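## Task

Pick up the yellow sponge lying on the desk and set it into the vacant shelf spot whose lot number, printed on the shelf edge right under that spot, reads 227. Every other object must stay where it is on its shelf, table or counter. The robot must not tip over or be left leaning. The sponge has to rest there by itself at the end; if only the gripper keeps it in place, the task is not done.

## Robot and tools

Robot: a simulated Hello Robot Stretch 3. It has a two-wheeled base (0.33 m long, 0.34 m wide), a lift that rides up a mast, and a single telescoping arm that points out the robot's right side, ending in a wrist (yaw, pitch, roll) and a gripper. The base can only drive straight and turn in place; it pivots about the point between the wheels, 0.05 m behind its front edge. To move the gripper along the robot's forward direction, drive the base. Loose objects may occasionally get nudged by an outside disturbance.

Frames: the base frame has its origin on the floor between the drive wheels, x ahead, y to the left, z up. The odometry frame is where the base frame was when the scene began. hand_pose is reported in the base frame at the point where closed fingertips meet.

execute_actions takes "actions", a list run in order. Each action has "robot" (one command, a queue list of up to 8 commands and {"pause_s": s} waits of at most 15 s, or {"stop": true} to brake everything and clear the queue), plus "steps" (1 to 450 control steps at 30 per second) and an optional "until" that ends the action early. {"steps": n} alone simply waits. An empty list only returns the current state and images. One bad number rejects the whole call and nothing new runs.

Base command: exactly one of {"translate_m": d}, a relative drive in metres from where the base is when the command begins (forward positive, |d| at most 1), or {"rotate_rad": a}, a relative turn in place in radians (counter-clockwise/left positive, |a| at most 3.2). Fast driving (0.30 m/s, 1.9 rad/s) only happens with the arm stowed: lift_m under 0.30, arm_m under 0.03, wrist_yaw_rad over 2.54; otherwise 0.10 m/s and 0.63 rad/s.

Joint command: "joints" is one dictionary of absolute targets, by name; unnamed joints keep their previous targets. Ranges: lift_m 0 to 1.1 m (arm height); arm_m 0 to 0.52 m (extension); wrist_yaw_rad -1.345 to 4.42 (0 along the arm, positive swings toward the front, 3.0 folds over the base); wrist_pitch_rad -1.57 to 0.451 (0 level, negative tips fingers down); wrist_roll_rad -2.911 to 2.911; gripper_m -0.089 to 0.179 (larger is wider; the real fingertip gap is about 0.007 m less when nearly shut and 0.025 m less fully open, zero below 0.007); head_pan_rad -3.953 to 1.73 (0 ahead, positive left, -1.57 faces the arm); head_tilt_rad -1.53 to 0.419 (negative looks down). Optional "contact_limits": {"arm_m": effort %} (1 to 100) sets how much push stops the arm; lower is gentler, too low stops instantly; it holds until the arm's next command.

New commands act immediately and cancel the rest of any older queue; motions keep running across calls and while you think. A queue advances only when the previous command ended "done" (for base and gripper, "off_target" also advances). To wait for everything to settle, use "steps": 450 with "until": {"robot": {"status": "ended"}}. You may also compare fields, e.g. {"lift_m": [">", 0.3]} or a status word / ["!=", "moving"]; "any" instead of "robot" fires when the first motion ends.

Gripping: command gripper_m smaller than the object's width (smaller squeezes harder); to let go, open at least 0.02 beyond where the pads made contact. Neither the reading nor "done" proves you hold something; check with cameras. Overly hard squeezing triggers a stall guard that loosens the grip.

Avoid self-collision: only fold or unfold the wrist (yaw to 3.0) with lift_m between 0.32 and 0.95, wrist_pitch_rad -0.4 and roll near 0; once folded, the lift may go down to 0.25. With yaw below -0.4 keep pitch at -0.5 or lower.

Tipping: pressing the arm into something rigid with the gripper above roughly 0.45 m can topple the robot, more so with raised contact limits or a repeated push after a contact_stop. Do not drive while holding, hooking or shoving something fixed, and beware snagging furniture, especially reversing. If it leans, reverse your last move in small steps, free the gripper, and if still tipped drop lift_m to about 0.2. No drops, slams, hard hits or forceful pushing.

Result lines: base_status shows progress as (translate_m done of goal); joint_goals, joint_status and measured_speeds per joint; refusals, queue (idle/running/done/dropped/stopped) and queue_left. Status words: moving, done, off_target (came to rest short, may still push), contact_stop (arm or lift met resistance and went slack until commanded again), time_out, stopped, not_commanded, torque_fault (a wrist servo overworked and is limp for 10 s; commands to it are refused). "refused:", "dropped:" and "replaced:" lines explain rejected goals, abandoned queue steps, and how a replaced motion ended. robot.on_its_own appears when the robot changed a goal itself, a joint is slack or off, a motor's rest effort is abnormal, or base_tilt has moved 3 degrees or more from its start value. base_odometry counts wheel turns only; turned_by_wheels and turned_by_imu give rotation since last result; base_tilt gives forward/right lean in degrees. motor_effort is in percent, positive toward higher values, with peak in brackets; it is fairly inaccurate. lidar_m lists 12 distances in 30-degree sectors counter-clockwise from straight ahead (4th left, 7th behind, 10th right), in a plane 0.17 m high, so tabletops are invisible. wrist_depth_mm and head_depth_mm are 7x7 grids of median depths in mm.

Cameras: head_camera and nav_camera move with head pan/tilt; wrist_camera rides on the gripper. Every result includes one image per camera. zoom_image takes "camera" (one of those names) and "region" [x0, y0, x1, y1] in pixels from the top-left, at most 504 by 504, to read details such as lot labels.

finished_scene with "scene" (1 or 2) ends that scene irreversibly and reports success; wait until nothing moves and the object rests on its own first, and open the gripper away from it.

Each tool is called by a JSON object that holds its "method" and its "body".

## Session

{"method": "execute_actions", "body": {"actions": []}}

Scene clock: 0.00 s.
robot.base_odometry: x=+0.000 y=+0.000 heading=+0.000 (m, m, rad; robot's odometry frame)
robot.turned_by_wheels: +0.000 (rad since the last result)
robot.turned_by_imu: +0.000 (rad since the last result)
robot.base_tilt: forward=+0.0 right=-1.7 (deg)
robot.lidar_m: 0.86 1.83 2.17 1.75 1.20 0.94 2.04 2.14 1.12 0.74 0.68 0.69
robot.head_depth_mm: 758 759 761 765 767 770 772 / 852 854 859 858 862 866 869 / 1567 971 978 987 987 988 995 / 1790 1133 1144 1146 1146 1157 1167 / 1782 1474 1367 1376 1383 1389 1397 / 1774 2471 1703 1729 1723 1744 1764 / 1765 2462 2118 2131 2144 2110 2056
robot.base_status: not_commanded
robot.joint_positions: lift_m=+0.388 arm_m=+0.000 wrist_yaw_rad=+3.042 wrist_pitch_rad=-0.419 wrist_roll_rad=+0.008 gripper_m=+0.037 head_pan_rad=-0.015 head_tilt_rad=-0.005
robot.joint_goals: lift_m=+0.388 arm_m=+0.000 wrist_yaw_rad=+3.042 wrist_pitch_rad=-0.419 wrist_roll_rad=+0.008 gripper_m=+0.037 head_pan_rad=-0.015 head_tilt_rad=-0.005
robot.joint_status: lift_m=not_commanded arm_m=not_commanded wrist_yaw_rad=not_commanded wrist_pitch_rad=not_commanded wrist_roll_rad=not_commanded gripper_m=not_commanded head_pan_rad=not_commanded head_tilt_rad=not_commanded
robot.measured_speeds: translate_m=+0.000 rotate_rad=+0.000 lift_m=+0.000 arm_m=+0.000 wrist_yaw_rad=+0.000 wrist_pitch_rad=+0.000 wrist_roll_rad=+0.000 head_pan_rad=+0.000 head_tilt_rad=+0.000
robot: refusals=0 queue=idle queue_left=0
robot.motor_effort: left_wheel=+0 right_wheel=+0 lift_m=+39 arm_m=+0 wrist_yaw_rad=+0 wrist_pitch_rad=+4 wrist_roll_rad=+0 gripper_m=+0 head_pan_rad=+0 head_tilt_rad=+3 (%)
robot.hand_pose: x=+0.0010 y=+0.0777 z=+0.4002 quat_wxyz=(+0.182, +0.700, +0.112, +0.681) (m; robot's base frame)
robot.wrist_depth_mm: - - - - - - - / - - - - - - - / - - - - - - - / 936 937 918 936 940 926 915 / 753 762 783 745 759 735 752 / 640 641 - 632 644 630 631 / 551 547 - 574 535 551 544
pictures: head_camera (sideways: a quarter turn clockwise sets it upright), nav_camera (sideways: a quarter turn counterclockwise sets it upright), wrist_camera
Images, in order (width x height): head_camera 896x504, nav_camera 672x504, wrist_camera 644x364.

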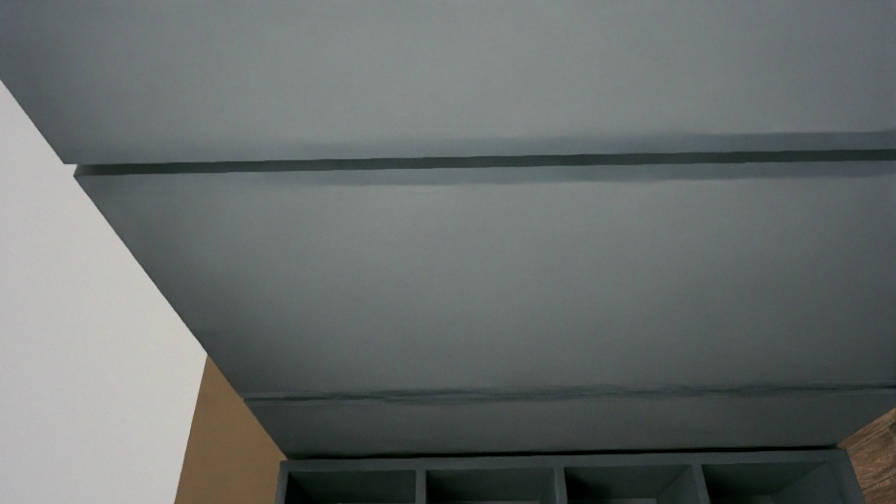

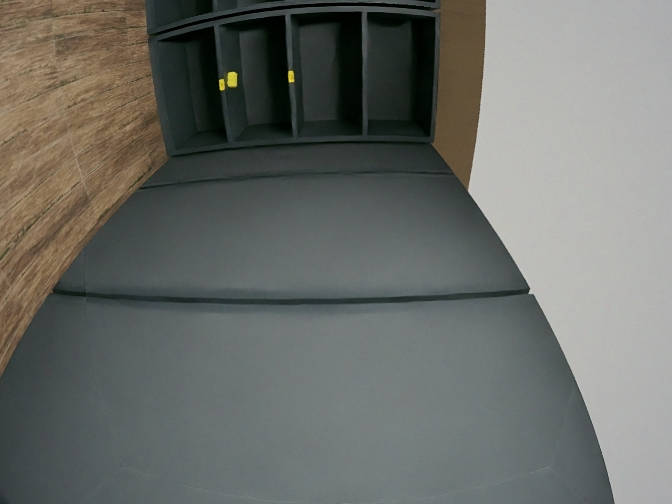

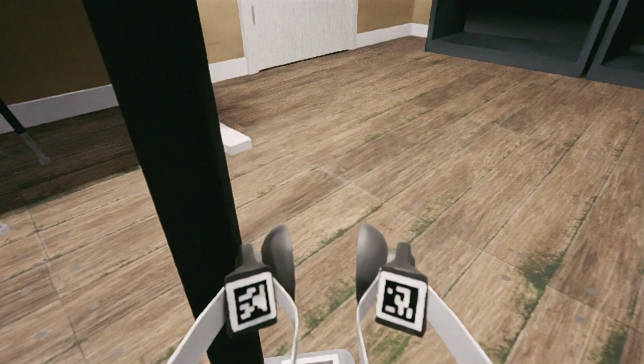

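{"method": "execute_actions", "body": {"actions": [{"robot":{"joints":{"head_pan_rad":0.8,"head_tilt_rad":-0.35}},"steps":100,"until":{"robot":{"status":"ended"}}}]}}

{"method": "execute_actions", "body": {"actions": [{"robot":{"joints":{"head_pan_rad":1.7,"head_tilt_rad":-0.45}},"steps":100,"until":{"robot":{"status":"ended"}}}]}}

{"method": "execute_actions", "body": {"actions": [{"robot":{"joints":{"head_pan_rad":-3.6,"head_tilt_rad":-0.5}},"steps":200,"until":{"robot":{"status":"ended"}}}]}}

{"method": "execute_actions", "body": {"actions": [{"robot":{"joints":{"head_pan_rad":-2.5,"head_tilt_rad":-0.4}},"steps":200,"until":{"robot":{"status":"ended"}}}]}}

Scene clock: 7.50 s.
robot.base_odometry: x=+0.000 y=+0.000 heading=+0.000 (m, m, rad; robot's odometry frame)
robot.turned_by_wheels: +0.000 (rad since the last result)
robot.turned_by_imu: +0.000 (rad since the last result)
robot.base_tilt: forward=+0.1 right=-1.7 (deg)
robot.lidar_m: 0.87 1.83 2.17 1.75 1.20 0.94 2.04 2.14 1.13 0.74 0.68 0.69
robot.head_depth_mm: 2140 2247 2374 2486 2277 1784 1410 / 2166 2297 2425 2539 2339 1795 1413 / 1957 2284 2417 2480 2332 1796 1414 / 2218 2362 2537 2662 2432 1817 1421 / 2261 2418 2576 2732 2500 1820 1425 / 2321 2457 2565 2621 2520 1823 1430 / 2177 2275 2703 2872 2512 1836 1442
robot.base_status: not_commanded
robot.joint_positions: lift_m=+0.388 arm_m=+0.000 wrist_yaw_rad=+3.042 wrist_pitch_rad=-0.419 wrist_roll_rad=+0.008 gripper_m=+0.037 head_pan_rad=+0.793 head_tilt_rad=-0.345
robot.joint_goals: lift_m=+0.388 arm_m=+0.000 wrist_yaw_rad=+3.042 wrist_pitch_rad=-0.419 wrist_roll_rad=+0.008 gripper_m=+0.037 head_pan_rad=+0.800 head_tilt_rad=-0.350
robot.joint_status: lift_m=not_commanded arm_m=not_commanded wrist_yaw_rad=not_commanded wrist_pitch_rad=not_commanded wrist_roll_rad=not_commanded gripper_m=not_commanded head_pan_rad=done head_tilt_rad=done
robot.measured_speeds: translate_m=+0.000 rotate_rad=+0.000 lift_m=+0.000 arm_m=+0.000 wrist_yaw_rad=+0.000 wrist_pitch_rad=+0.000 wrist_roll_rad=+0.000 head_pan_rad=+0.000 head_tilt_rad=+0.000
robot: refusals=0 queue=done queue_left=0
robot.motor_effort: left_wheel=+0(0) right_wheel=+1(0) lift_m=+39(38) arm_m=+0(0) wrist_yaw_rad=+0(1) wrist_pitch_rad=+4(3) wrist_roll_rad=+0(0) gripper_m=+0(0) head_pan_rad=+3(31) head_tilt_rad=-2(32) (%)
robot.hand_pose: x=+0.0010 y=+0.0777 z=+0.4002 quat_wxyz=(+0.182, +0.700, +0.112, +0.681) (m; robot's base frame)
robot.wrist_depth_mm: - - - - - - - / - - - - - - - / - - - - - - - / 966 928 945 930 930 913 922 / 759 758 783 745 750 753 734 / 638 649 - 633 651 620 626 / 547 548 - 561 531 541 550
pictures: head_camera (sideways: a quarter turn clockwise sets it upright), nav_camera (sideways: a quarter turn counterclockwise sets it upright), wrist_camera
camera_calibration (this result's frames):
head_camera: T_world_to_cam=[[-0.254288, -0.214857, -0.94296, 1.24759], [-0.735938, 0.675584, 0.0445262, -0.0506188], [0.627482, 0.705282, -0.329914, 0.378031], [0, 0, 0, 1]] pos_world=[0.0427869, 0.0356314, 1.3034]
nav_camera: T_world_to_cam=[[0.251163, 0.263572, 0.931368, -1.17729], [0.718946, -0.69506, 0.00281949, 0.0425852], [0.6481, 0.668896, -0.364067, 0.427066], [0, 0, 0, 1]] pos_world=[-0.0117068, 0.0542374, 1.25185]
wrist_camera: T_world_to_cam=[[0.993626, -0.112685, -0.00303787, 0.0114851], [-0.0627876, -0.530862, -0.845129, 0.419492], [0.0936204, 0.839933, -0.534554, 0.312609], [0, 0, 0, 1]] pos_world=[-0.0143396, -0.0385841, 0.521666]
Images, in order (width x height): head_camera 896x504, nav_camera 672x504, wrist_camera 644x364.

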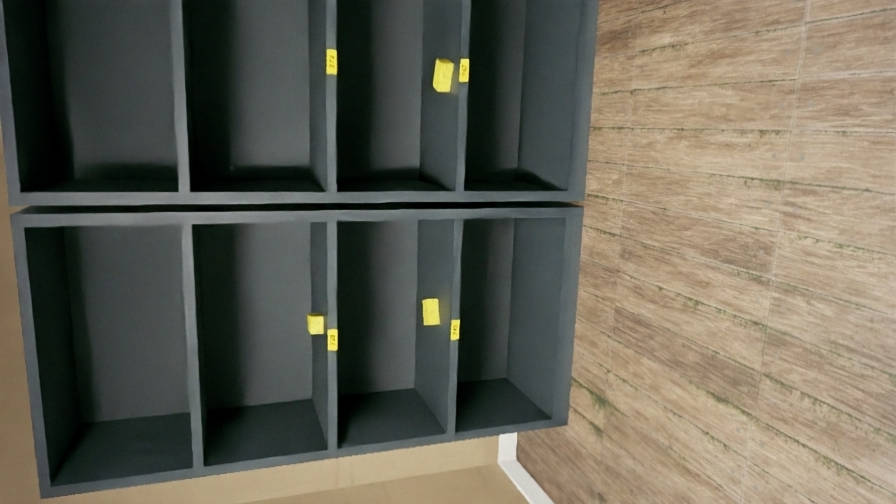

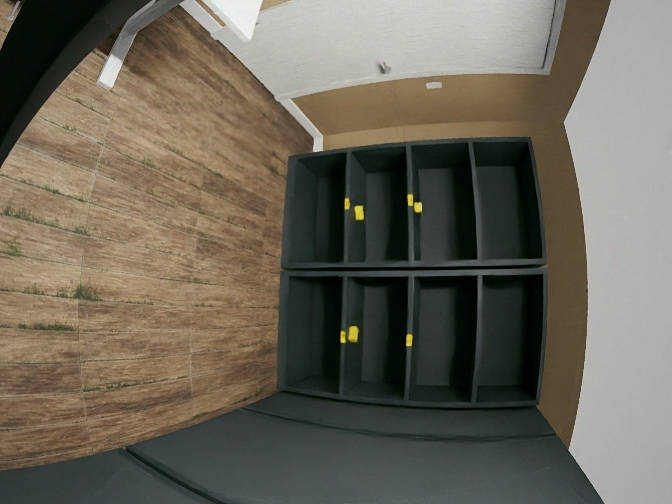

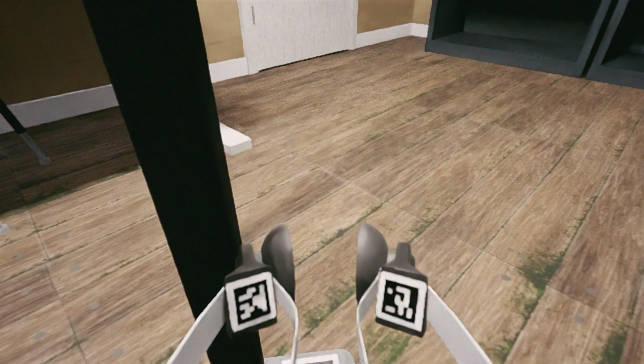

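Scene clock: 8.57 s.
robot.base_odometry: x=+0.000 y=+0.000 heading=+0.000 (m, m, rad; robot's odometry frame)
robot.turned_by_wheels: +0.000 (rad since the last result)
robot.turned_by_imu: +0.000 (rad since the last result)
robot.base_tilt: forward=+0.0 right=-1.8 (deg)
robot.lidar_m: 0.86 1.83 2.17 1.75 1.20 0.94 2.04 2.14 1.13 0.74 0.68 0.69
robot.head_depth_mm: 1767 1943 2134 2379 2073 1607 1297 / 1667 1814 1974 2187 2103 1608 1306 / 1576 1724 1866 2023 2020 1625 1314 / 1519 1629 1763 1381 1971 1623 1321 / 1443 1546 1669 1381 1112 1598 1329 / 1378 1471 1578 1447 1056 - - / 1325 - - - - - -
robot.base_status: not_commanded
robot.joint_positions: lift_m=+0.388 arm_m=+0.000 wrist_yaw_rad=+3.042 wrist_pitch_rad=-0.419 wrist_roll_rad=+0.008 gripper_m=+0.037 head_pan_rad=+1.693 head_tilt_rad=-0.444
robot.joint_goals: lift_m=+0.388 arm_m=+0.000 wrist_yaw_rad=+3.042 wrist_pitch_rad=-0.419 wrist_roll_rad=+0.008 gripper_m=+0.037 head_pan_rad=+1.700 head_tilt_rad=-0.450
robot.joint_status: lift_m=not_commanded arm_m=not_commanded wrist_yaw_rad=not_commanded wrist_pitch_rad=not_commanded wrist_roll_rad=not_commanded gripper_m=not_commanded head_pan_rad=done head_tilt_rad=done
robot.measured_speeds: translate_m=+0.000 rotate_rad=+0.000 lift_m=+0.000 arm_m=+0.000 wrist_yaw_rad=+0.000 wrist_pitch_rad=+0.000 wrist_roll_rad=+0.000 head_pan_rad=+0.000 head_tilt_rad=+0.000
robot: refusals=0 queue=done queue_left=0
robot.motor_effort: left_wheel=+0(0) right_wheel=+1(0) lift_m=+39(38) arm_m=+0(0) wrist_yaw_rad=-1(0) wrist_pitch_rad=+3(3) wrist_roll_rad=+0(1) gripper_m=+0(0) head_pan_rad=+3(32) head_tilt_rad=-3(16) (%)
robot.hand_pose: x=+0.0010 y=+0.0777 z=+0.4002 quat_wxyz=(+0.182, +0.700, +0.112, +0.681) (m; robot's base frame)
robot.wrist_depth_mm: - - - - - - - / - - - - - - - / - - - - - - - / 951 965 945 941 912 914 940 / 759 764 782 757 750 749 760 / 643 635 - 621 644 639 635 / 555 548 - 560 542 552 549
pictures: head_camera (sideways: a quarter turn clockwise sets it upright), nav_camera (sideways: a quarter turn counterclockwise sets it upright), wrist_camera
camera_calibration (this result's frames):
head_camera: T_world_to_cam=[[0.0213614, -0.423513, -0.905638, 1.1972], [-0.987224, -0.151999, 0.0477951, -0.0533358], [-0.157898, 0.893047, -0.42135, 0.501813], [0, 0, 0, 1]] pos_world=[0.00100686, 0.0507803, 1.29822]
nav_camera: T_world_to_cam=[[-0.0613056, 0.450054, 0.890895, -1.12257], [0.991335, 0.131345, 0.0018656, 0.0421658], [-0.116175, 0.883289, -0.454206, 0.549026], [0, 0, 0, 1]] pos_world=[-0.0468374, 0.0147312, 1.24939]
wrist_camera: T_world_to_cam=[[0.993626, -0.112685, -0.00303788, 0.0114851], [-0.0627876, -0.530862, -0.845129, 0.419492], [0.0936204, 0.839933, -0.534554, 0.312609], [0, 0, 0, 1]] pos_world=[-0.0143396, -0.0385841, 0.521666]
Images, in order (width x height): head_camera 896x504, nav_camera 672x504, wrist_camera 644x364.

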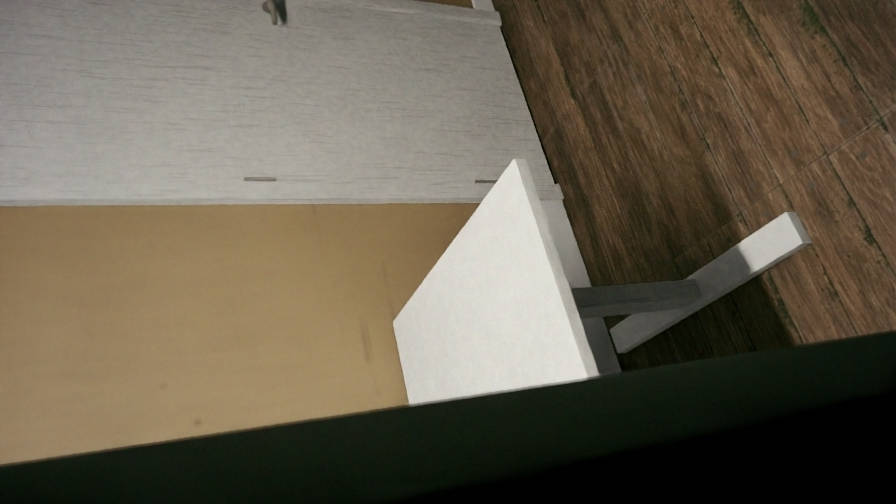

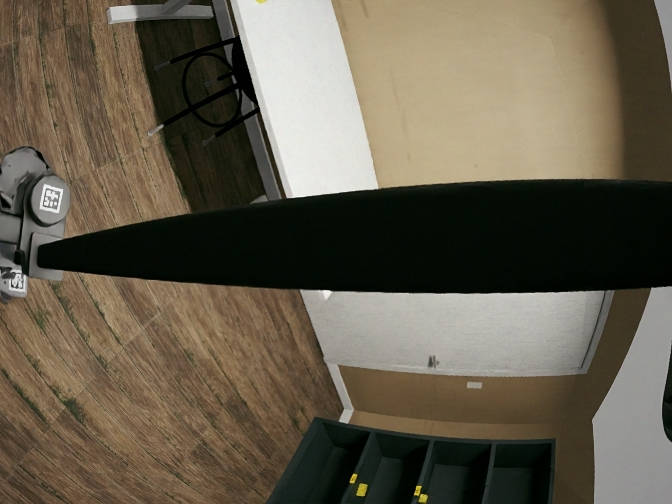

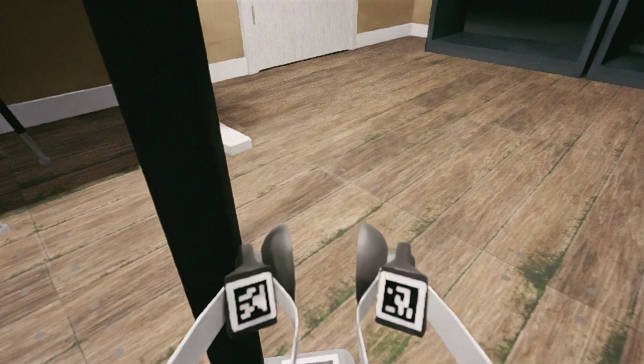

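Scene clock: 11.60 s.
robot.base_odometry: x=+0.000 y=+0.000 heading=+0.000 (m, m, rad; robot's odometry frame)
robot.turned_by_wheels: +0.000 (rad since the last result)
robot.turned_by_imu: +0.000 (rad since the last result)
robot.base_tilt: forward=+0.1 right=-1.7 (deg)
robot.lidar_m: 0.86 1.82 2.17 1.75 1.21 0.94 2.03 2.14 1.12 0.74 0.68 0.69
robot.head_depth_mm: 1315 1417 1530 1205 1136 1485 1260 / 1377 1492 1603 1210 1220 1498 1265 / 1452 1580 1693 1217 1838 1536 1275 / 1534 1680 1795 1238 1790 1562 1277 / 1628 1781 1983 1313 2003 1551 1281 / 1727 1908 2124 2287 2027 1577 1291 / 1837 2044 2300 2556 2029 1578 1290
robot.base_status: not_commanded
robot.joint_positions: lift_m=+0.388 arm_m=+0.000 wrist_yaw_rad=+3.042 wrist_pitch_rad=-0.419 wrist_roll_rad=+0.008 gripper_m=+0.037 head_pan_rad=-3.593 head_tilt_rad=-0.494
robot.joint_goals: lift_m=+0.388 arm_m=+0.000 wrist_yaw_rad=+3.042 wrist_pitch_rad=-0.419 wrist_roll_rad=+0.008 gripper_m=+0.037 head_pan_rad=-3.600 head_tilt_rad=-0.500
robot.joint_status: lift_m=not_commanded arm_m=not_commanded wrist_yaw_rad=not_commanded wrist_pitch_rad=not_commanded wrist_roll_rad=not_commanded gripper_m=not_commanded head_pan_rad=done head_tilt_rad=done
robot.measured_speeds: translate_m=+0.000 rotate_rad=+0.000 lift_m=+0.000 arm_m=+0.000 wrist_yaw_rad=+0.000 wrist_pitch_rad=+0.000 wrist_roll_rad=+0.000 head_pan_rad=+0.000 head_tilt_rad=+0.000
robot: refusals=0 queue=done queue_left=0
robot.motor_effort: left_wheel=+0(0) right_wheel=+0(0) lift_m=+39(39) arm_m=+0(0) wrist_yaw_rad=+0(1) wrist_pitch_rad=+4(4) wrist_roll_rad=+0(0) gripper_m=+0(0) head_pan_rad=-1(31) head_tilt_rad=-3(13) (%)
robot.hand_pose: x=+0.0010 y=+0.0777 z=+0.4002 quat_wxyz=(+0.182, +0.700, +0.112, +0.681) (m; robot's base frame)
robot.wrist_depth_mm: - - - - - - - / - - - - - - - / - - - - - - - / 945 924 907 923 921 926 921 / 772 752 785 763 758 755 748 / 651 634 - 640 651 627 622 / 547 549 - 561 535 549 542
pictures: head_camera (sideways: a quarter turn clockwise sets it upright), nav_camera (sideways: a quarter turn counterclockwise sets it upright), wrist_camera
camera_calibration (this result's frames):
head_camera: T_world_to_cam=[[0.407394, -0.231079, -0.883534, 1.16601], [-0.409804, -0.910842, 0.0492625, -0.0587653], [-0.816144, 0.342006, -0.465769, 0.563629], [0, 0, 0, 1]] pos_world=[-0.0391055, 0.0231499, 1.29562]
nav_camera: T_world_to_cam=[[-0.450661, 0.211574, 0.86726, -1.08937], [0.427145, 0.904182, 0.00137911, 0.0462408], [-0.78387, 0.371068, -0.497853, 0.609892], [0, 0, 0, 1]] pos_world=[-0.0326144, -0.0376377, 1.24834]
wrist_camera: T_world_to_cam=[[0.993626, -0.112685, -0.00303791, 0.0114851], [-0.0627878, -0.530862, -0.845129, 0.419492], [0.0936206, 0.839933, -0.534554, 0.312609], [0, 0, 0, 1]] pos_world=[-0.0143396, -0.0385841, 0.521666]
Images, in order (width x height): head_camera 896x504, nav_camera 672x504, wrist_camera 644x364.

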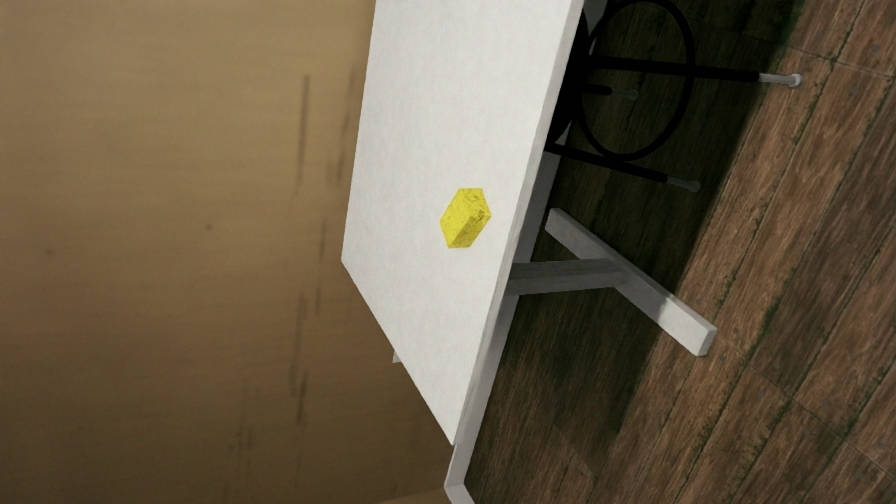

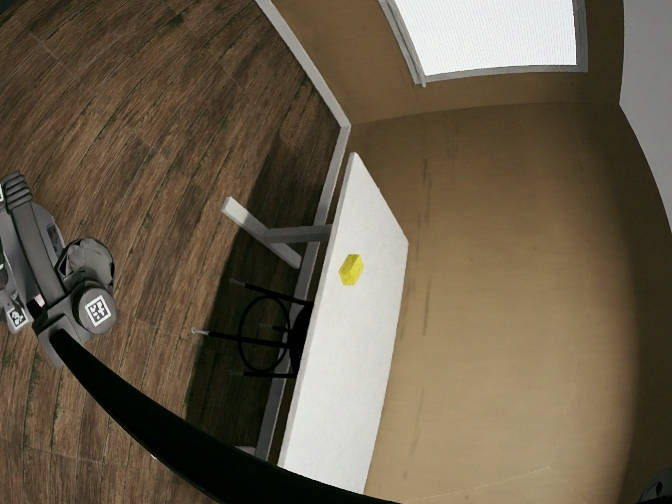

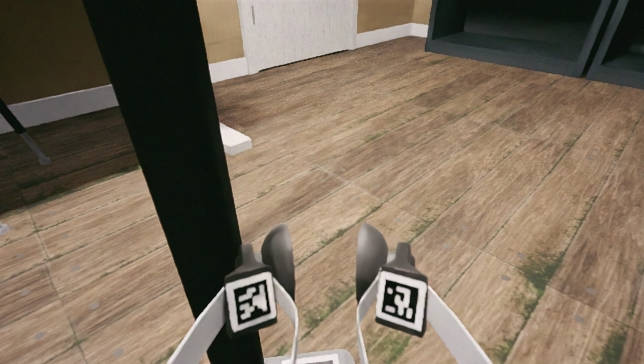

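Scene clock: 12.73 s.
robot.base_odometry: x=+0.000 y=+0.000 heading=+0.000 (m, m, rad; robot's odometry frame)
robot.turned_by_wheels: +0.000 (rad since the last result)
robot.turned_by_imu: +0.000 (rad since the last result)
robot.base_tilt: forward=+0.0 right=-1.7 (deg)
robot.lidar_m: 0.86 1.83 2.17 1.74 1.21 0.95 2.04 2.14 1.12 0.74 0.68 0.69
robot.head_depth_mm: 1776 1921 2060 2244 2178 1665 1338 / 1786 1931 2065 2254 2200 1669 1346 / 1791 1921 2075 2252 2229 1671 1353 / 1805 1925 2083 2246 2237 1688 1352 / 1807 1940 2097 2271 2255 1705 1360 / 1823 1957 2087 2292 2277 1710 1365 / 1812 1957 2130 2306 2285 1715 1372
robot.base_status: not_commanded
robot.joint_positions: lift_m=+0.388 arm_m=+0.000 wrist_yaw_rad=+3.042 wrist_pitch_rad=-0.419 wrist_roll_rad=+0.008 gripper_m=+0.037 head_pan_rad=-2.507 head_tilt_rad=-0.409
robot.joint_goals: lift_m=+0.388 arm_m=+0.000 wrist_yaw_rad=+3.042 wrist_pitch_rad=-0.419 wrist_roll_rad=+0.008 gripper_m=+0.037 head_pan_rad=-2.500 head_tilt_rad=-0.400
robot.joint_status: lift_m=not_commanded arm_m=not_commanded wrist_yaw_rad=not_commanded wrist_pitch_rad=not_commanded wrist_roll_rad=not_commanded gripper_m=not_commanded head_pan_rad=done head_tilt_rad=done
robot.measured_speeds: translate_m=+0.000 rotate_rad=+0.000 lift_m=+0.000 arm_m=+0.000 wrist_yaw_rad=+0.000 wrist_pitch_rad=+0.000 wrist_roll_rad=+0.000 head_pan_rad=+0.000 head_tilt_rad=+0.000
robot: refusals=0 queue=done queue_left=0
robot.motor_effort: left_wheel=+0(0) right_wheel=+0(1) lift_m=+39(39) arm_m=+0(0) wrist_yaw_rad=+0(1) wrist_pitch_rad=+3(3) wrist_roll_rad=+0(0) gripper_m=+0(0) head_pan_rad=+4(30) head_tilt_rad=+6(19) (%)
robot.hand_pose: x=+0.0010 y=+0.0777 z=+0.4002 quat_wxyz=(+0.182, +0.700, +0.112, +0.681) (m; robot's base frame)
robot.wrist_depth_mm: - - - - - - - / - - - - - - - / - - - - - - - / 940 941 912 926 913 925 929 / 764 748 792 774 759 753 739 / 643 640 - 633 638 635 633 / 541 557 - 560 537 543 548
pictures: head_camera (sideways: a quarter turn clockwise sets it upright), nav_camera (sideways: a quarter turn counterclockwise sets it upright), wrist_camera
camera_calibration (this result's frames):
head_camera: T_world_to_cam=[[0.332643, 0.207112, -0.920029, 1.21408], [0.617821, -0.784932, 0.0466775, -0.0616738], [-0.712493, -0.58394, -0.389061, 0.463178], [0, 0, 0, 1]] pos_world=[-0.0357402, -0.0293922, 1.30007]
nav_camera: T_world_to_cam=[[-0.336596, -0.255236, 0.906398, -1.14112], [-0.600431, 0.799674, 0.00220948, 0.0514278], [-0.725387, -0.543486, -0.422419, 0.511379], [0, 0, 0, 1]] pos_world=[0.0177296, -0.0544531, 1.25021]
wrist_camera: T_world_to_cam=[[0.993626, -0.112685, -0.00303785, 0.0114851], [-0.0627877, -0.530862, -0.845129, 0.419492], [0.0936206, 0.839933, -0.534554, 0.312609], [0, 0, 0, 1]] pos_world=[-0.0143396, -0.0385841, 0.521666]
Images, in order (width x height): head_camera 896x504, nav_camera 672x504, wrist_camera 644x364.

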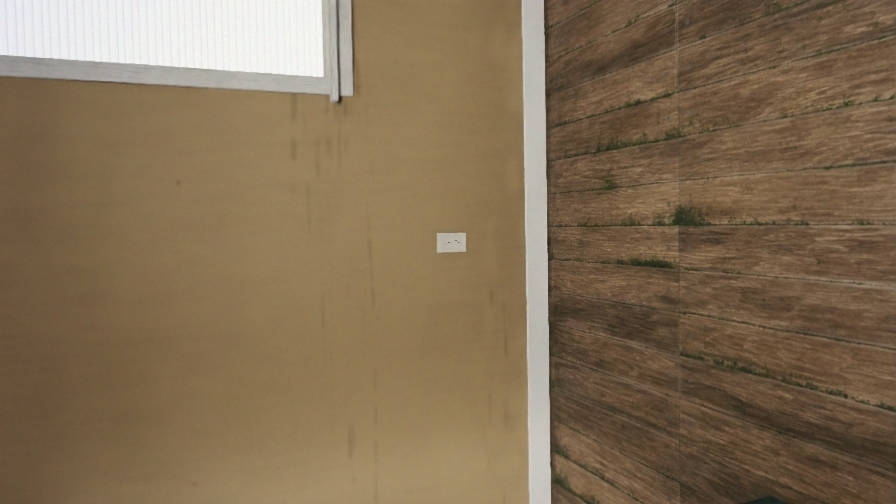

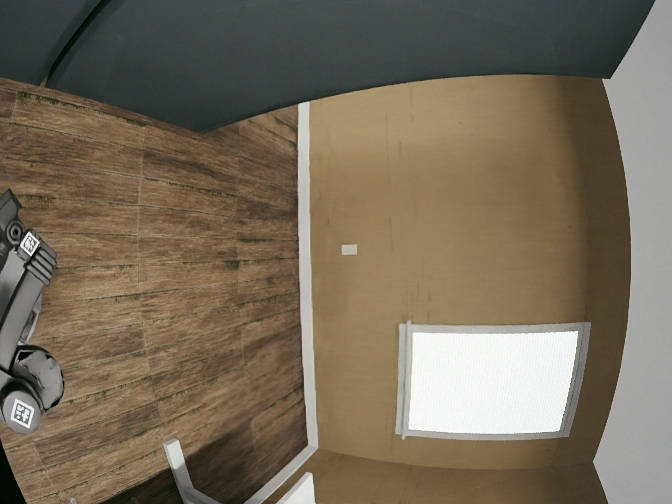

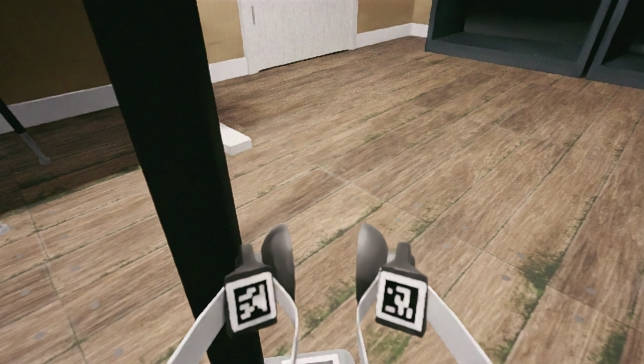

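{"method": "execute_actions", "body": {"actions": [{"robot":[{"base":{"rotate_rad":2.62},"joints":{"head_pan_rad":-2.1,"head_tilt_rad":-0.25,"lift_m":0.85,"wrist_pitch_rad":-0.4}},{"base":{"translate_m":0.35}}],"steps":450,"until":{"robot":{"status":"ended"}}}]}}

{"method": "zoom_image", "body": {"camera": "head_camera", "region": [300,100,600,400]}}

{"method": "execute_actions", "body": {"actions": [{"robot":[{"base":{"rotate_rad":1.46},"joints":{"head_pan_rad":-1.4,"head_tilt_rad":-0.7,"wrist_yaw_rad":0.87,"gripper_m":0.17}},{"joints":{"arm_m":0.15}}],"steps":450,"until":{"robot":{"status":"ended"}}}]}}

Scene clock: 52.27 s.
robot.base_odometry: x=-0.303 y=+0.174 heading=+2.620 (m, m, rad; robot's odometry frame)
robot.turned_by_wheels: +2.620 (rad since the last result)
robot.turned_by_imu: +2.581 (rad since the last result)
robot.base_tilt: forward=+0.0 right=-1.7 (deg)
robot.lidar_m: 0.79 1.03 2.01 2.03 1.09 1.00 1.02 1.27 2.28 2.10 1.01 0.61
robot.head_depth_mm: 2458 2152 2265 2344 2412 1972 1524 / 2415 2535 2639 2779 2696 1994 1524 / 2401 2526 2648 2757 2718 1999 1535 / 2366 2497 2583 2704 2714 2012 1535 / 2374 2435 2592 2686 2606 2016 1543 / 2344 2459 2551 2660 2780 2050 1554 / 2332 2453 2566 2638 2651 2053 1564
robot.base_status: done (translate_m +0.3500 of +0.3500)
robot.joint_positions: lift_m=+0.850 arm_m=+0.001 wrist_yaw_rad=+3.042 wrist_pitch_rad=-0.419 wrist_roll_rad=+0.008 gripper_m=+0.037 head_pan_rad=-2.107 head_tilt_rad=-0.260
robot.joint_goals: lift_m=+0.850 arm_m=+0.001 wrist_yaw_rad=+3.042 wrist_pitch_rad=-0.400 wrist_roll_rad=+0.008 gripper_m=+0.037 head_pan_rad=-2.100 head_tilt_rad=-0.250
robot.joint_status: lift_m=done arm_m=not_commanded wrist_yaw_rad=not_commanded wrist_pitch_rad=done wrist_roll_rad=not_commanded gripper_m=not_commanded head_pan_rad=done head_tilt_rad=done
robot.measured_speeds: translate_m=+0.000 rotate_rad=+0.000 lift_m=+0.000 arm_m=+0.000 wrist_yaw_rad=+0.000 wrist_pitch_rad=+0.000 wrist_roll_rad=+0.000 head_pan_rad=+0.000 head_tilt_rad=+0.000
robot: refusals=0 queue=done queue_left=0
robot.motor_effort: left_wheel=-3(6) right_wheel=+3(7) lift_m=+49(49) arm_m=+0(0) wrist_yaw_rad=-1(0) wrist_pitch_rad=+5(4) wrist_roll_rad=+1(0) gripper_m=+0(0) head_pan_rad=+3(23) head_tilt_rad=+6(24) (%)
robot.hand_pose: x=+0.0010 y=+0.0776 z=+0.8620 quat_wxyz=(+0.182, +0.700, +0.112, +0.681) (m; robot's base frame)
robot.wrist_depth_mm: 925 - - - - - - / 963 - - - - - - / - - - - - - - / - - - - - - - / - - - - - - - / - - - - - - - / - - - - - - -
pictures: head_camera (sideways: a quarter turn clockwise sets it upright), nav_camera (sideways: a quarter turn counterclockwise sets it upright), wrist_camera
camera_calibration (this result's frames):
head_camera: T_world_to_cam=[[0.153996, 0.199795, -0.967661, 1.27736], [0.878196, -0.476508, 0.0413727, -0.0563643], [-0.452832, -0.856167, -0.248839, 0.279103], [0, 0, 0, 1]] pos_world=[-0.0208227, -0.0431096, 1.30783]
nav_camera: T_world_to_cam=[[-0.139735, -0.247087, 0.958865, -1.21081], [-0.864362, 0.502857, 0.00361653, 0.0512054], [-0.483065, -0.828301, -0.283839, 0.329554], [0, 0, 0, 1]] pos_world=[0.0342641, -0.0519536, 1.25436]
wrist_camera: T_world_to_cam=[[0.993626, -0.112685, -0.00303788, 0.0128862], [-0.0627877, -0.530862, -0.845129, 0.80972], [0.0936206, 0.839933, -0.534553, 0.55945], [0, 0, 0, 1]] pos_world=[-0.0143396, -0.0385987, 0.983413]
Images, in order (width x height): head_camera 896x504, nav_camera 672x504, wrist_camera 644x364.

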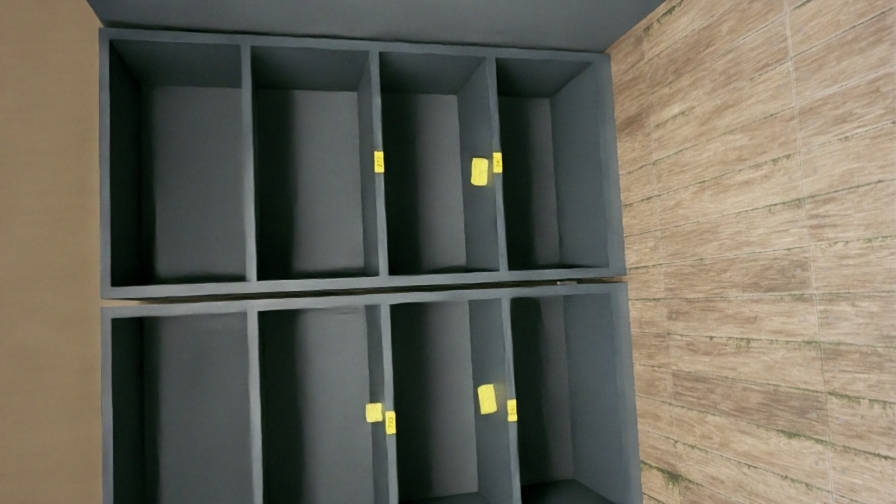

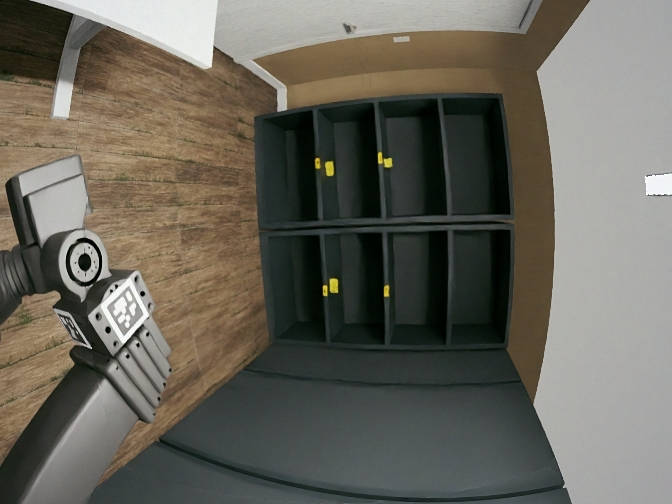

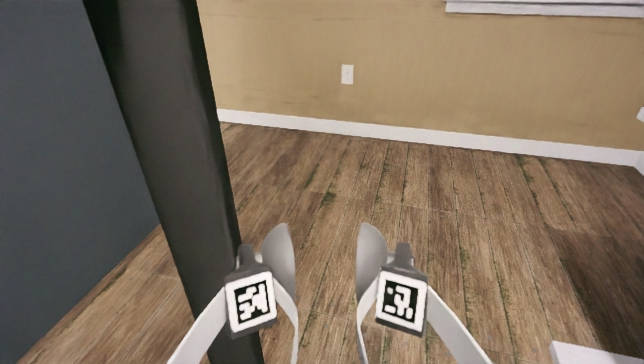

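Region (300, 100, 600, 400) of head_camera's 896x504 image, scaled by 1.680, with more detail than that image has.

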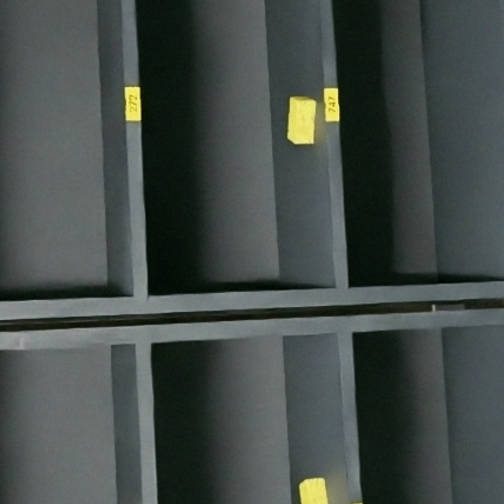

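Scene clock: 57.83 s.
robot.base_odometry: x=-0.303 y=+0.174 heading=-2.203 (m, m, rad; robot's odometry frame)
robot.turned_by_wheels: +1.460 (rad since the last result)
robot.turned_by_imu: +1.438 (rad since the last result)
robot.base_tilt: forward=+0.1 right=-1.6 (deg)
robot.lidar_m: 2.01 1.16 1.01 1.01 1.17 2.09 2.43 1.01 0.89 0.61 1.03 2.01
robot.head_depth_mm: 1048 1165 1164 911 - 1275 1140 / 1093 1219 1173 900 - 1307 1144 / 1151 1293 1190 927 - 1317 1151 / 1211 1365 1201 854 1499 1358 1157 / 1278 1456 1215 907 1498 1359 1167 / 1351 1544 1683 918 1646 1364 1168 / 1429 1655 1949 992 1653 1372 1178
robot.base_status: done (rotate_rad +1.4599 of +1.4600)
robot.joint_positions: lift_m=+0.850 arm_m=+0.150 wrist_yaw_rad=+0.872 wrist_pitch_rad=-0.419 wrist_roll_rad=+0.008 gripper_m=+0.170 head_pan_rad=-1.407 head_tilt_rad=-0.691
robot.joint_goals: lift_m=+0.850 arm_m=+0.150 wrist_yaw_rad=+0.870 wrist_pitch_rad=-0.400 wrist_roll_rad=+0.008 gripper_m=+0.170 head_pan_rad=-1.400 head_tilt_rad=-0.700
robot.joint_status: lift_m=done arm_m=done wrist_yaw_rad=done wrist_pitch_rad=done wrist_roll_rad=not_commanded gripper_m=done head_pan_rad=done head_tilt_rad=done
robot.measured_speeds: translate_m=+0.000 rotate_rad=+0.000 lift_m=+0.000 arm_m=+0.000 wrist_yaw_rad=+0.000 wrist_pitch_rad=+0.000 wrist_roll_rad=+0.000 head_pan_rad=+0.000 head_tilt_rad=+0.000
robot: refusals=0 queue=done queue_left=0
robot.motor_effort: left_wheel=-2(6) right_wheel=+3(6) lift_m=+49(49) arm_m=+5(6) wrist_yaw_rad=-2(7) wrist_pitch_rad=+5(5) wrist_roll_rad=+0(0) gripper_m=+0(82) head_pan_rad=+4(32) head_tilt_rad=-5(37) (%)
robot.hand_pose: x=+0.1502 y=-0.4390 z=+0.8620 quat_wxyz=(+0.687, +0.426, -0.567, +0.157) (m; robot's base frame)
robot.wrist_depth_mm: - - - - - 984 767 / - - - - - 869 790 / - - - 612 605 601 598 / - - - 493 470 463 465 / - - - - 368 324 378 / - - - - 331 315 318 / - - - - 968 267 282
pictures: head_camera (sideways: a quarter turn clockwise sets it upright), nav_camera (sideways: a quarter turn counterclockwise sets it upright), wrist_camera
camera_calibration (this result's frames):
head_camera: T_world_to_cam=[[-0.073118, 0.628156, -0.774644, 1.02696], [0.982054, 0.180742, 0.0538674, -0.0732375], [0.173848, -0.756804, -0.630099, 0.771387], [0, 0, 0, 1]] pos_world=[0.0129089, -0.0480672, 1.28553]
nav_camera: T_world_to_cam=[[0.113395, -0.648506, 0.752716, -0.943481], [-0.98494, -0.172894, -0.000578195, 0.0574029], [0.130515, -0.741314, -0.658346, 0.813109], [0, 0, 0, 1]] pos_world=[0.0574019, 0.000840471, 1.24551]
wrist_camera: T_world_to_cam=[[-0.653747, -0.756707, -0.00303794, -0.228913], [-0.402826, 0.351409, -0.845129, 0.983212], [0.640583, -0.551277, -0.534554, 0.286534], [0, 0, 0, 1]] pos_world=[0.0628634, -0.360771, 0.983414]
Images, in order (width x height): head_camera 896x504, nav_camera 672x504, wrist_camera 644x364.

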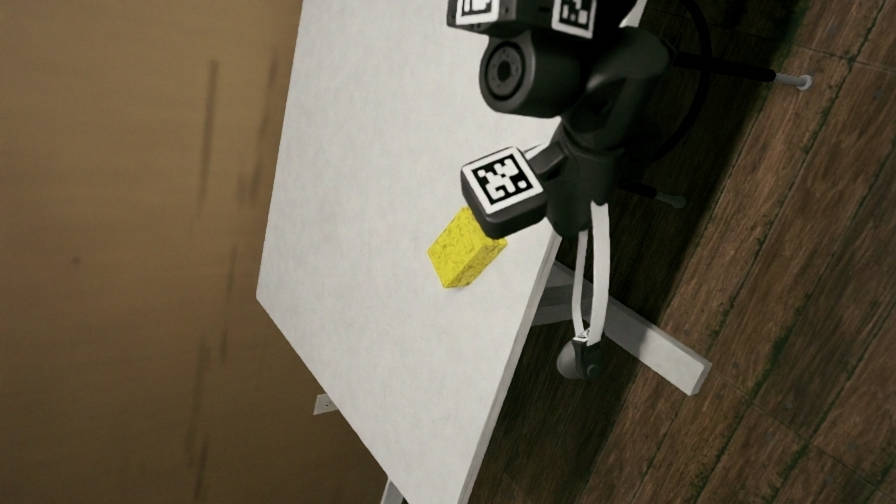

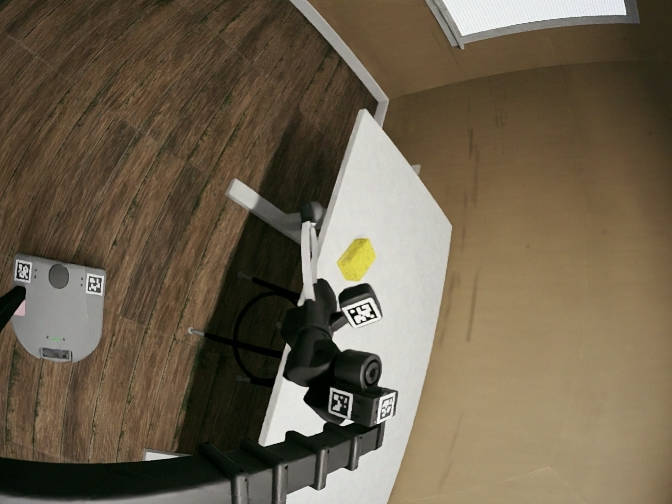

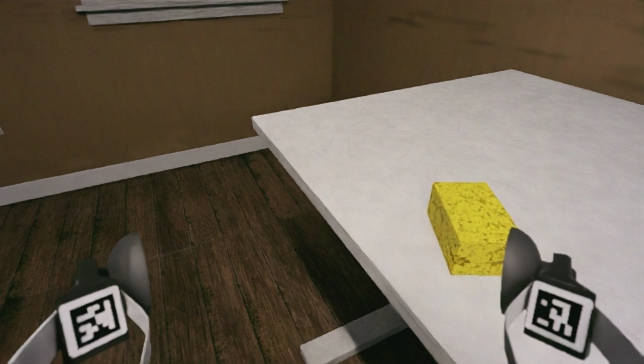

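{"method": "execute_actions", "body": {"actions": [{"robot":[{"base":{"translate_m":0.015},"joints":{"arm_m":0.365}},{"joints":{"lift_m":0.78}}],"steps":450,"until":{"robot":{"status":"ended"}}}]}}

Scene clock: 66.63 s.
robot.base_odometry: x=-0.312 y=+0.162 heading=-2.203 (m, m, rad; robot's odometry frame)
robot.turned_by_wheels: +0.000 (rad since the last result)
robot.turned_by_imu: -0.001 (rad since the last result)
robot.base_tilt: forward=+0.1 right=-1.7 (deg)
robot.lidar_m: 1.99 1.15 1.00 1.00 1.17 2.07 2.45 1.02 0.61 0.61 1.03 1.99
robot.head_depth_mm: 1048 1164 1215 - 706 1270 1140 / 1098 1226 1176 - 749 1311 1149 / 1154 1300 1188 863 784 1341 1157 / 1215 1374 1202 930 1536 1355 1158 / 1282 1463 1214 908 1520 1364 1160 / 1357 1553 1693 916 1641 1368 1170 / 1441 1668 1960 993 1665 1372 1172
robot.base_status: done (translate_m +0.0150 of +0.0150)
robot.joint_positions: lift_m=+0.780 arm_m=+0.365 wrist_yaw_rad=+0.871 wrist_pitch_rad=-0.419 wrist_roll_rad=+0.008 gripper_m=+0.170 head_pan_rad=-1.407 head_tilt_rad=-0.691
robot.joint_goals: lift_m=+0.780 arm_m=+0.365 wrist_yaw_rad=+0.870 wrist_pitch_rad=-0.400 wrist_roll_rad=+0.008 gripper_m=+0.170 head_pan_rad=-1.400 head_tilt_rad=-0.700
robot.joint_status: lift_m=done arm_m=done wrist_yaw_rad=done wrist_pitch_rad=done wrist_roll_rad=not_commanded gripper_m=done head_pan_rad=done head_tilt_rad=done
robot.measured_speeds: translate_m=+0.000 rotate_rad=+0.000 lift_m=+0.000 arm_m=+0.000 wrist_yaw_rad=+0.000 wrist_pitch_rad=+0.000 wrist_roll_rad=+0.000 head_pan_rad=+0.000 head_tilt_rad=+0.000
robot: refusals=0 queue=done queue_left=0
robot.motor_effort: left_wheel=-3(2) right_wheel=+3(8) lift_m=+27(49) arm_m=+5(4) wrist_yaw_rad=-1(2) wrist_pitch_rad=+5(5) wrist_roll_rad=+0(0) gripper_m=+0(0) head_pan_rad=+4(3) head_tilt_rad=-5(5) (%)
robot.hand_pose: x=+0.1501 y=-0.6541 z=+0.7927 quat_wxyz=(+0.687, +0.426, -0.567, +0.157) (m; robot's base frame)
robot.wrist_depth_mm: - - - - - 770 622 / - - - - 642 640 597 / - 513 450 446 447 442 440 / - 379 345 342 342 340 341 / - 302 279 214 276 278 275 / - 235 234 179 225 232 232 / - 205 201 154 195 196 206
pictures: head_camera (sideways: a quarter turn clockwise sets it upright), nav_camera (sideways: a quarter turn counterclockwise sets it upright), wrist_camera
camera_calibration (this result's frames):
head_camera: T_world_to_cam=[[-0.073124, 0.628191, -0.774615, 1.02693], [0.982055, 0.180739, 0.0538683, -0.0732386], [0.173843, -0.756775, -0.630135, 0.771434], [0, 0, 0, 1]] pos_world=[0.0129088, -0.0480665, 1.28552]
nav_camera: T_world_to_cam=[[0.113401, -0.648541, 0.752685, -0.943441], [-0.98494, -0.172894, -0.000578656, 0.0574035], [0.13051, -0.741284, -0.658381, 0.813154], [0, 0, 0, 1]] pos_world=[0.0574014, 0.000843063, 1.24551]
wrist_camera: T_world_to_cam=[[-0.654069, -0.756429, -0.0030381, -0.391682], [-0.402676, 0.351581, -0.845129, 1.00029], [0.640348, -0.55155, -0.534554, 0.13082], [0, 0, 0, 1]] pos_world=[0.0628352, -0.575808, 0.914114]
Images, in order (width x height): head_camera 896x504, nav_camera 672x504, wrist_camera 644x364.

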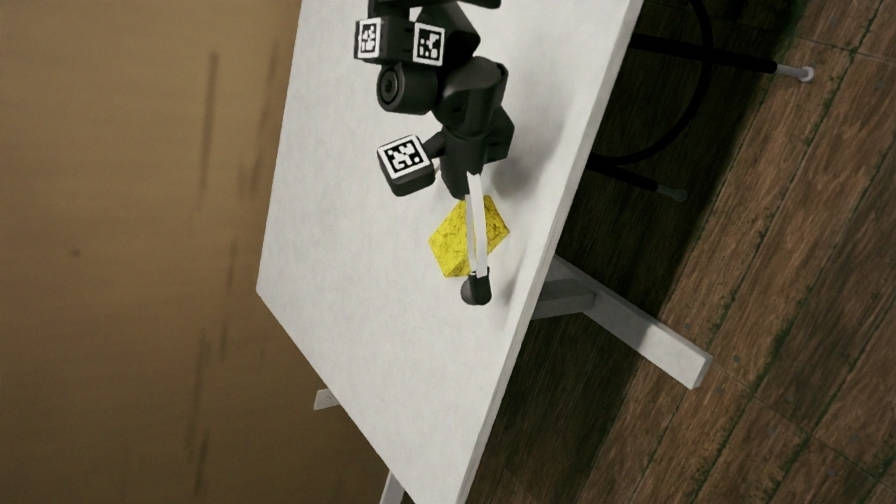

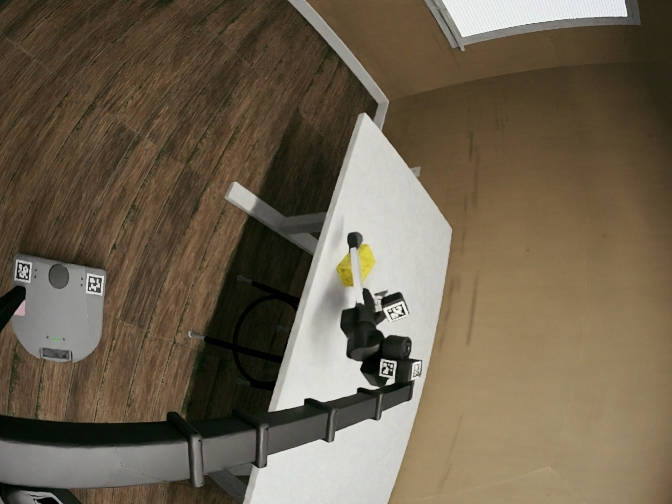

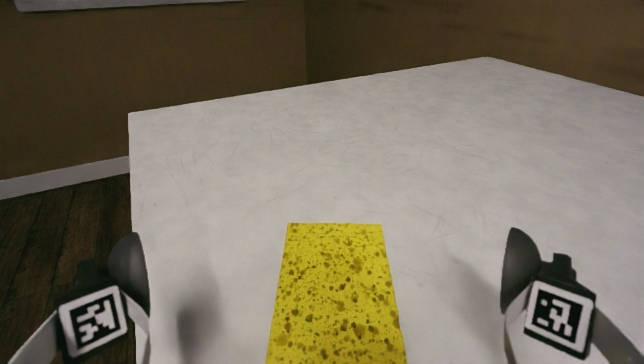

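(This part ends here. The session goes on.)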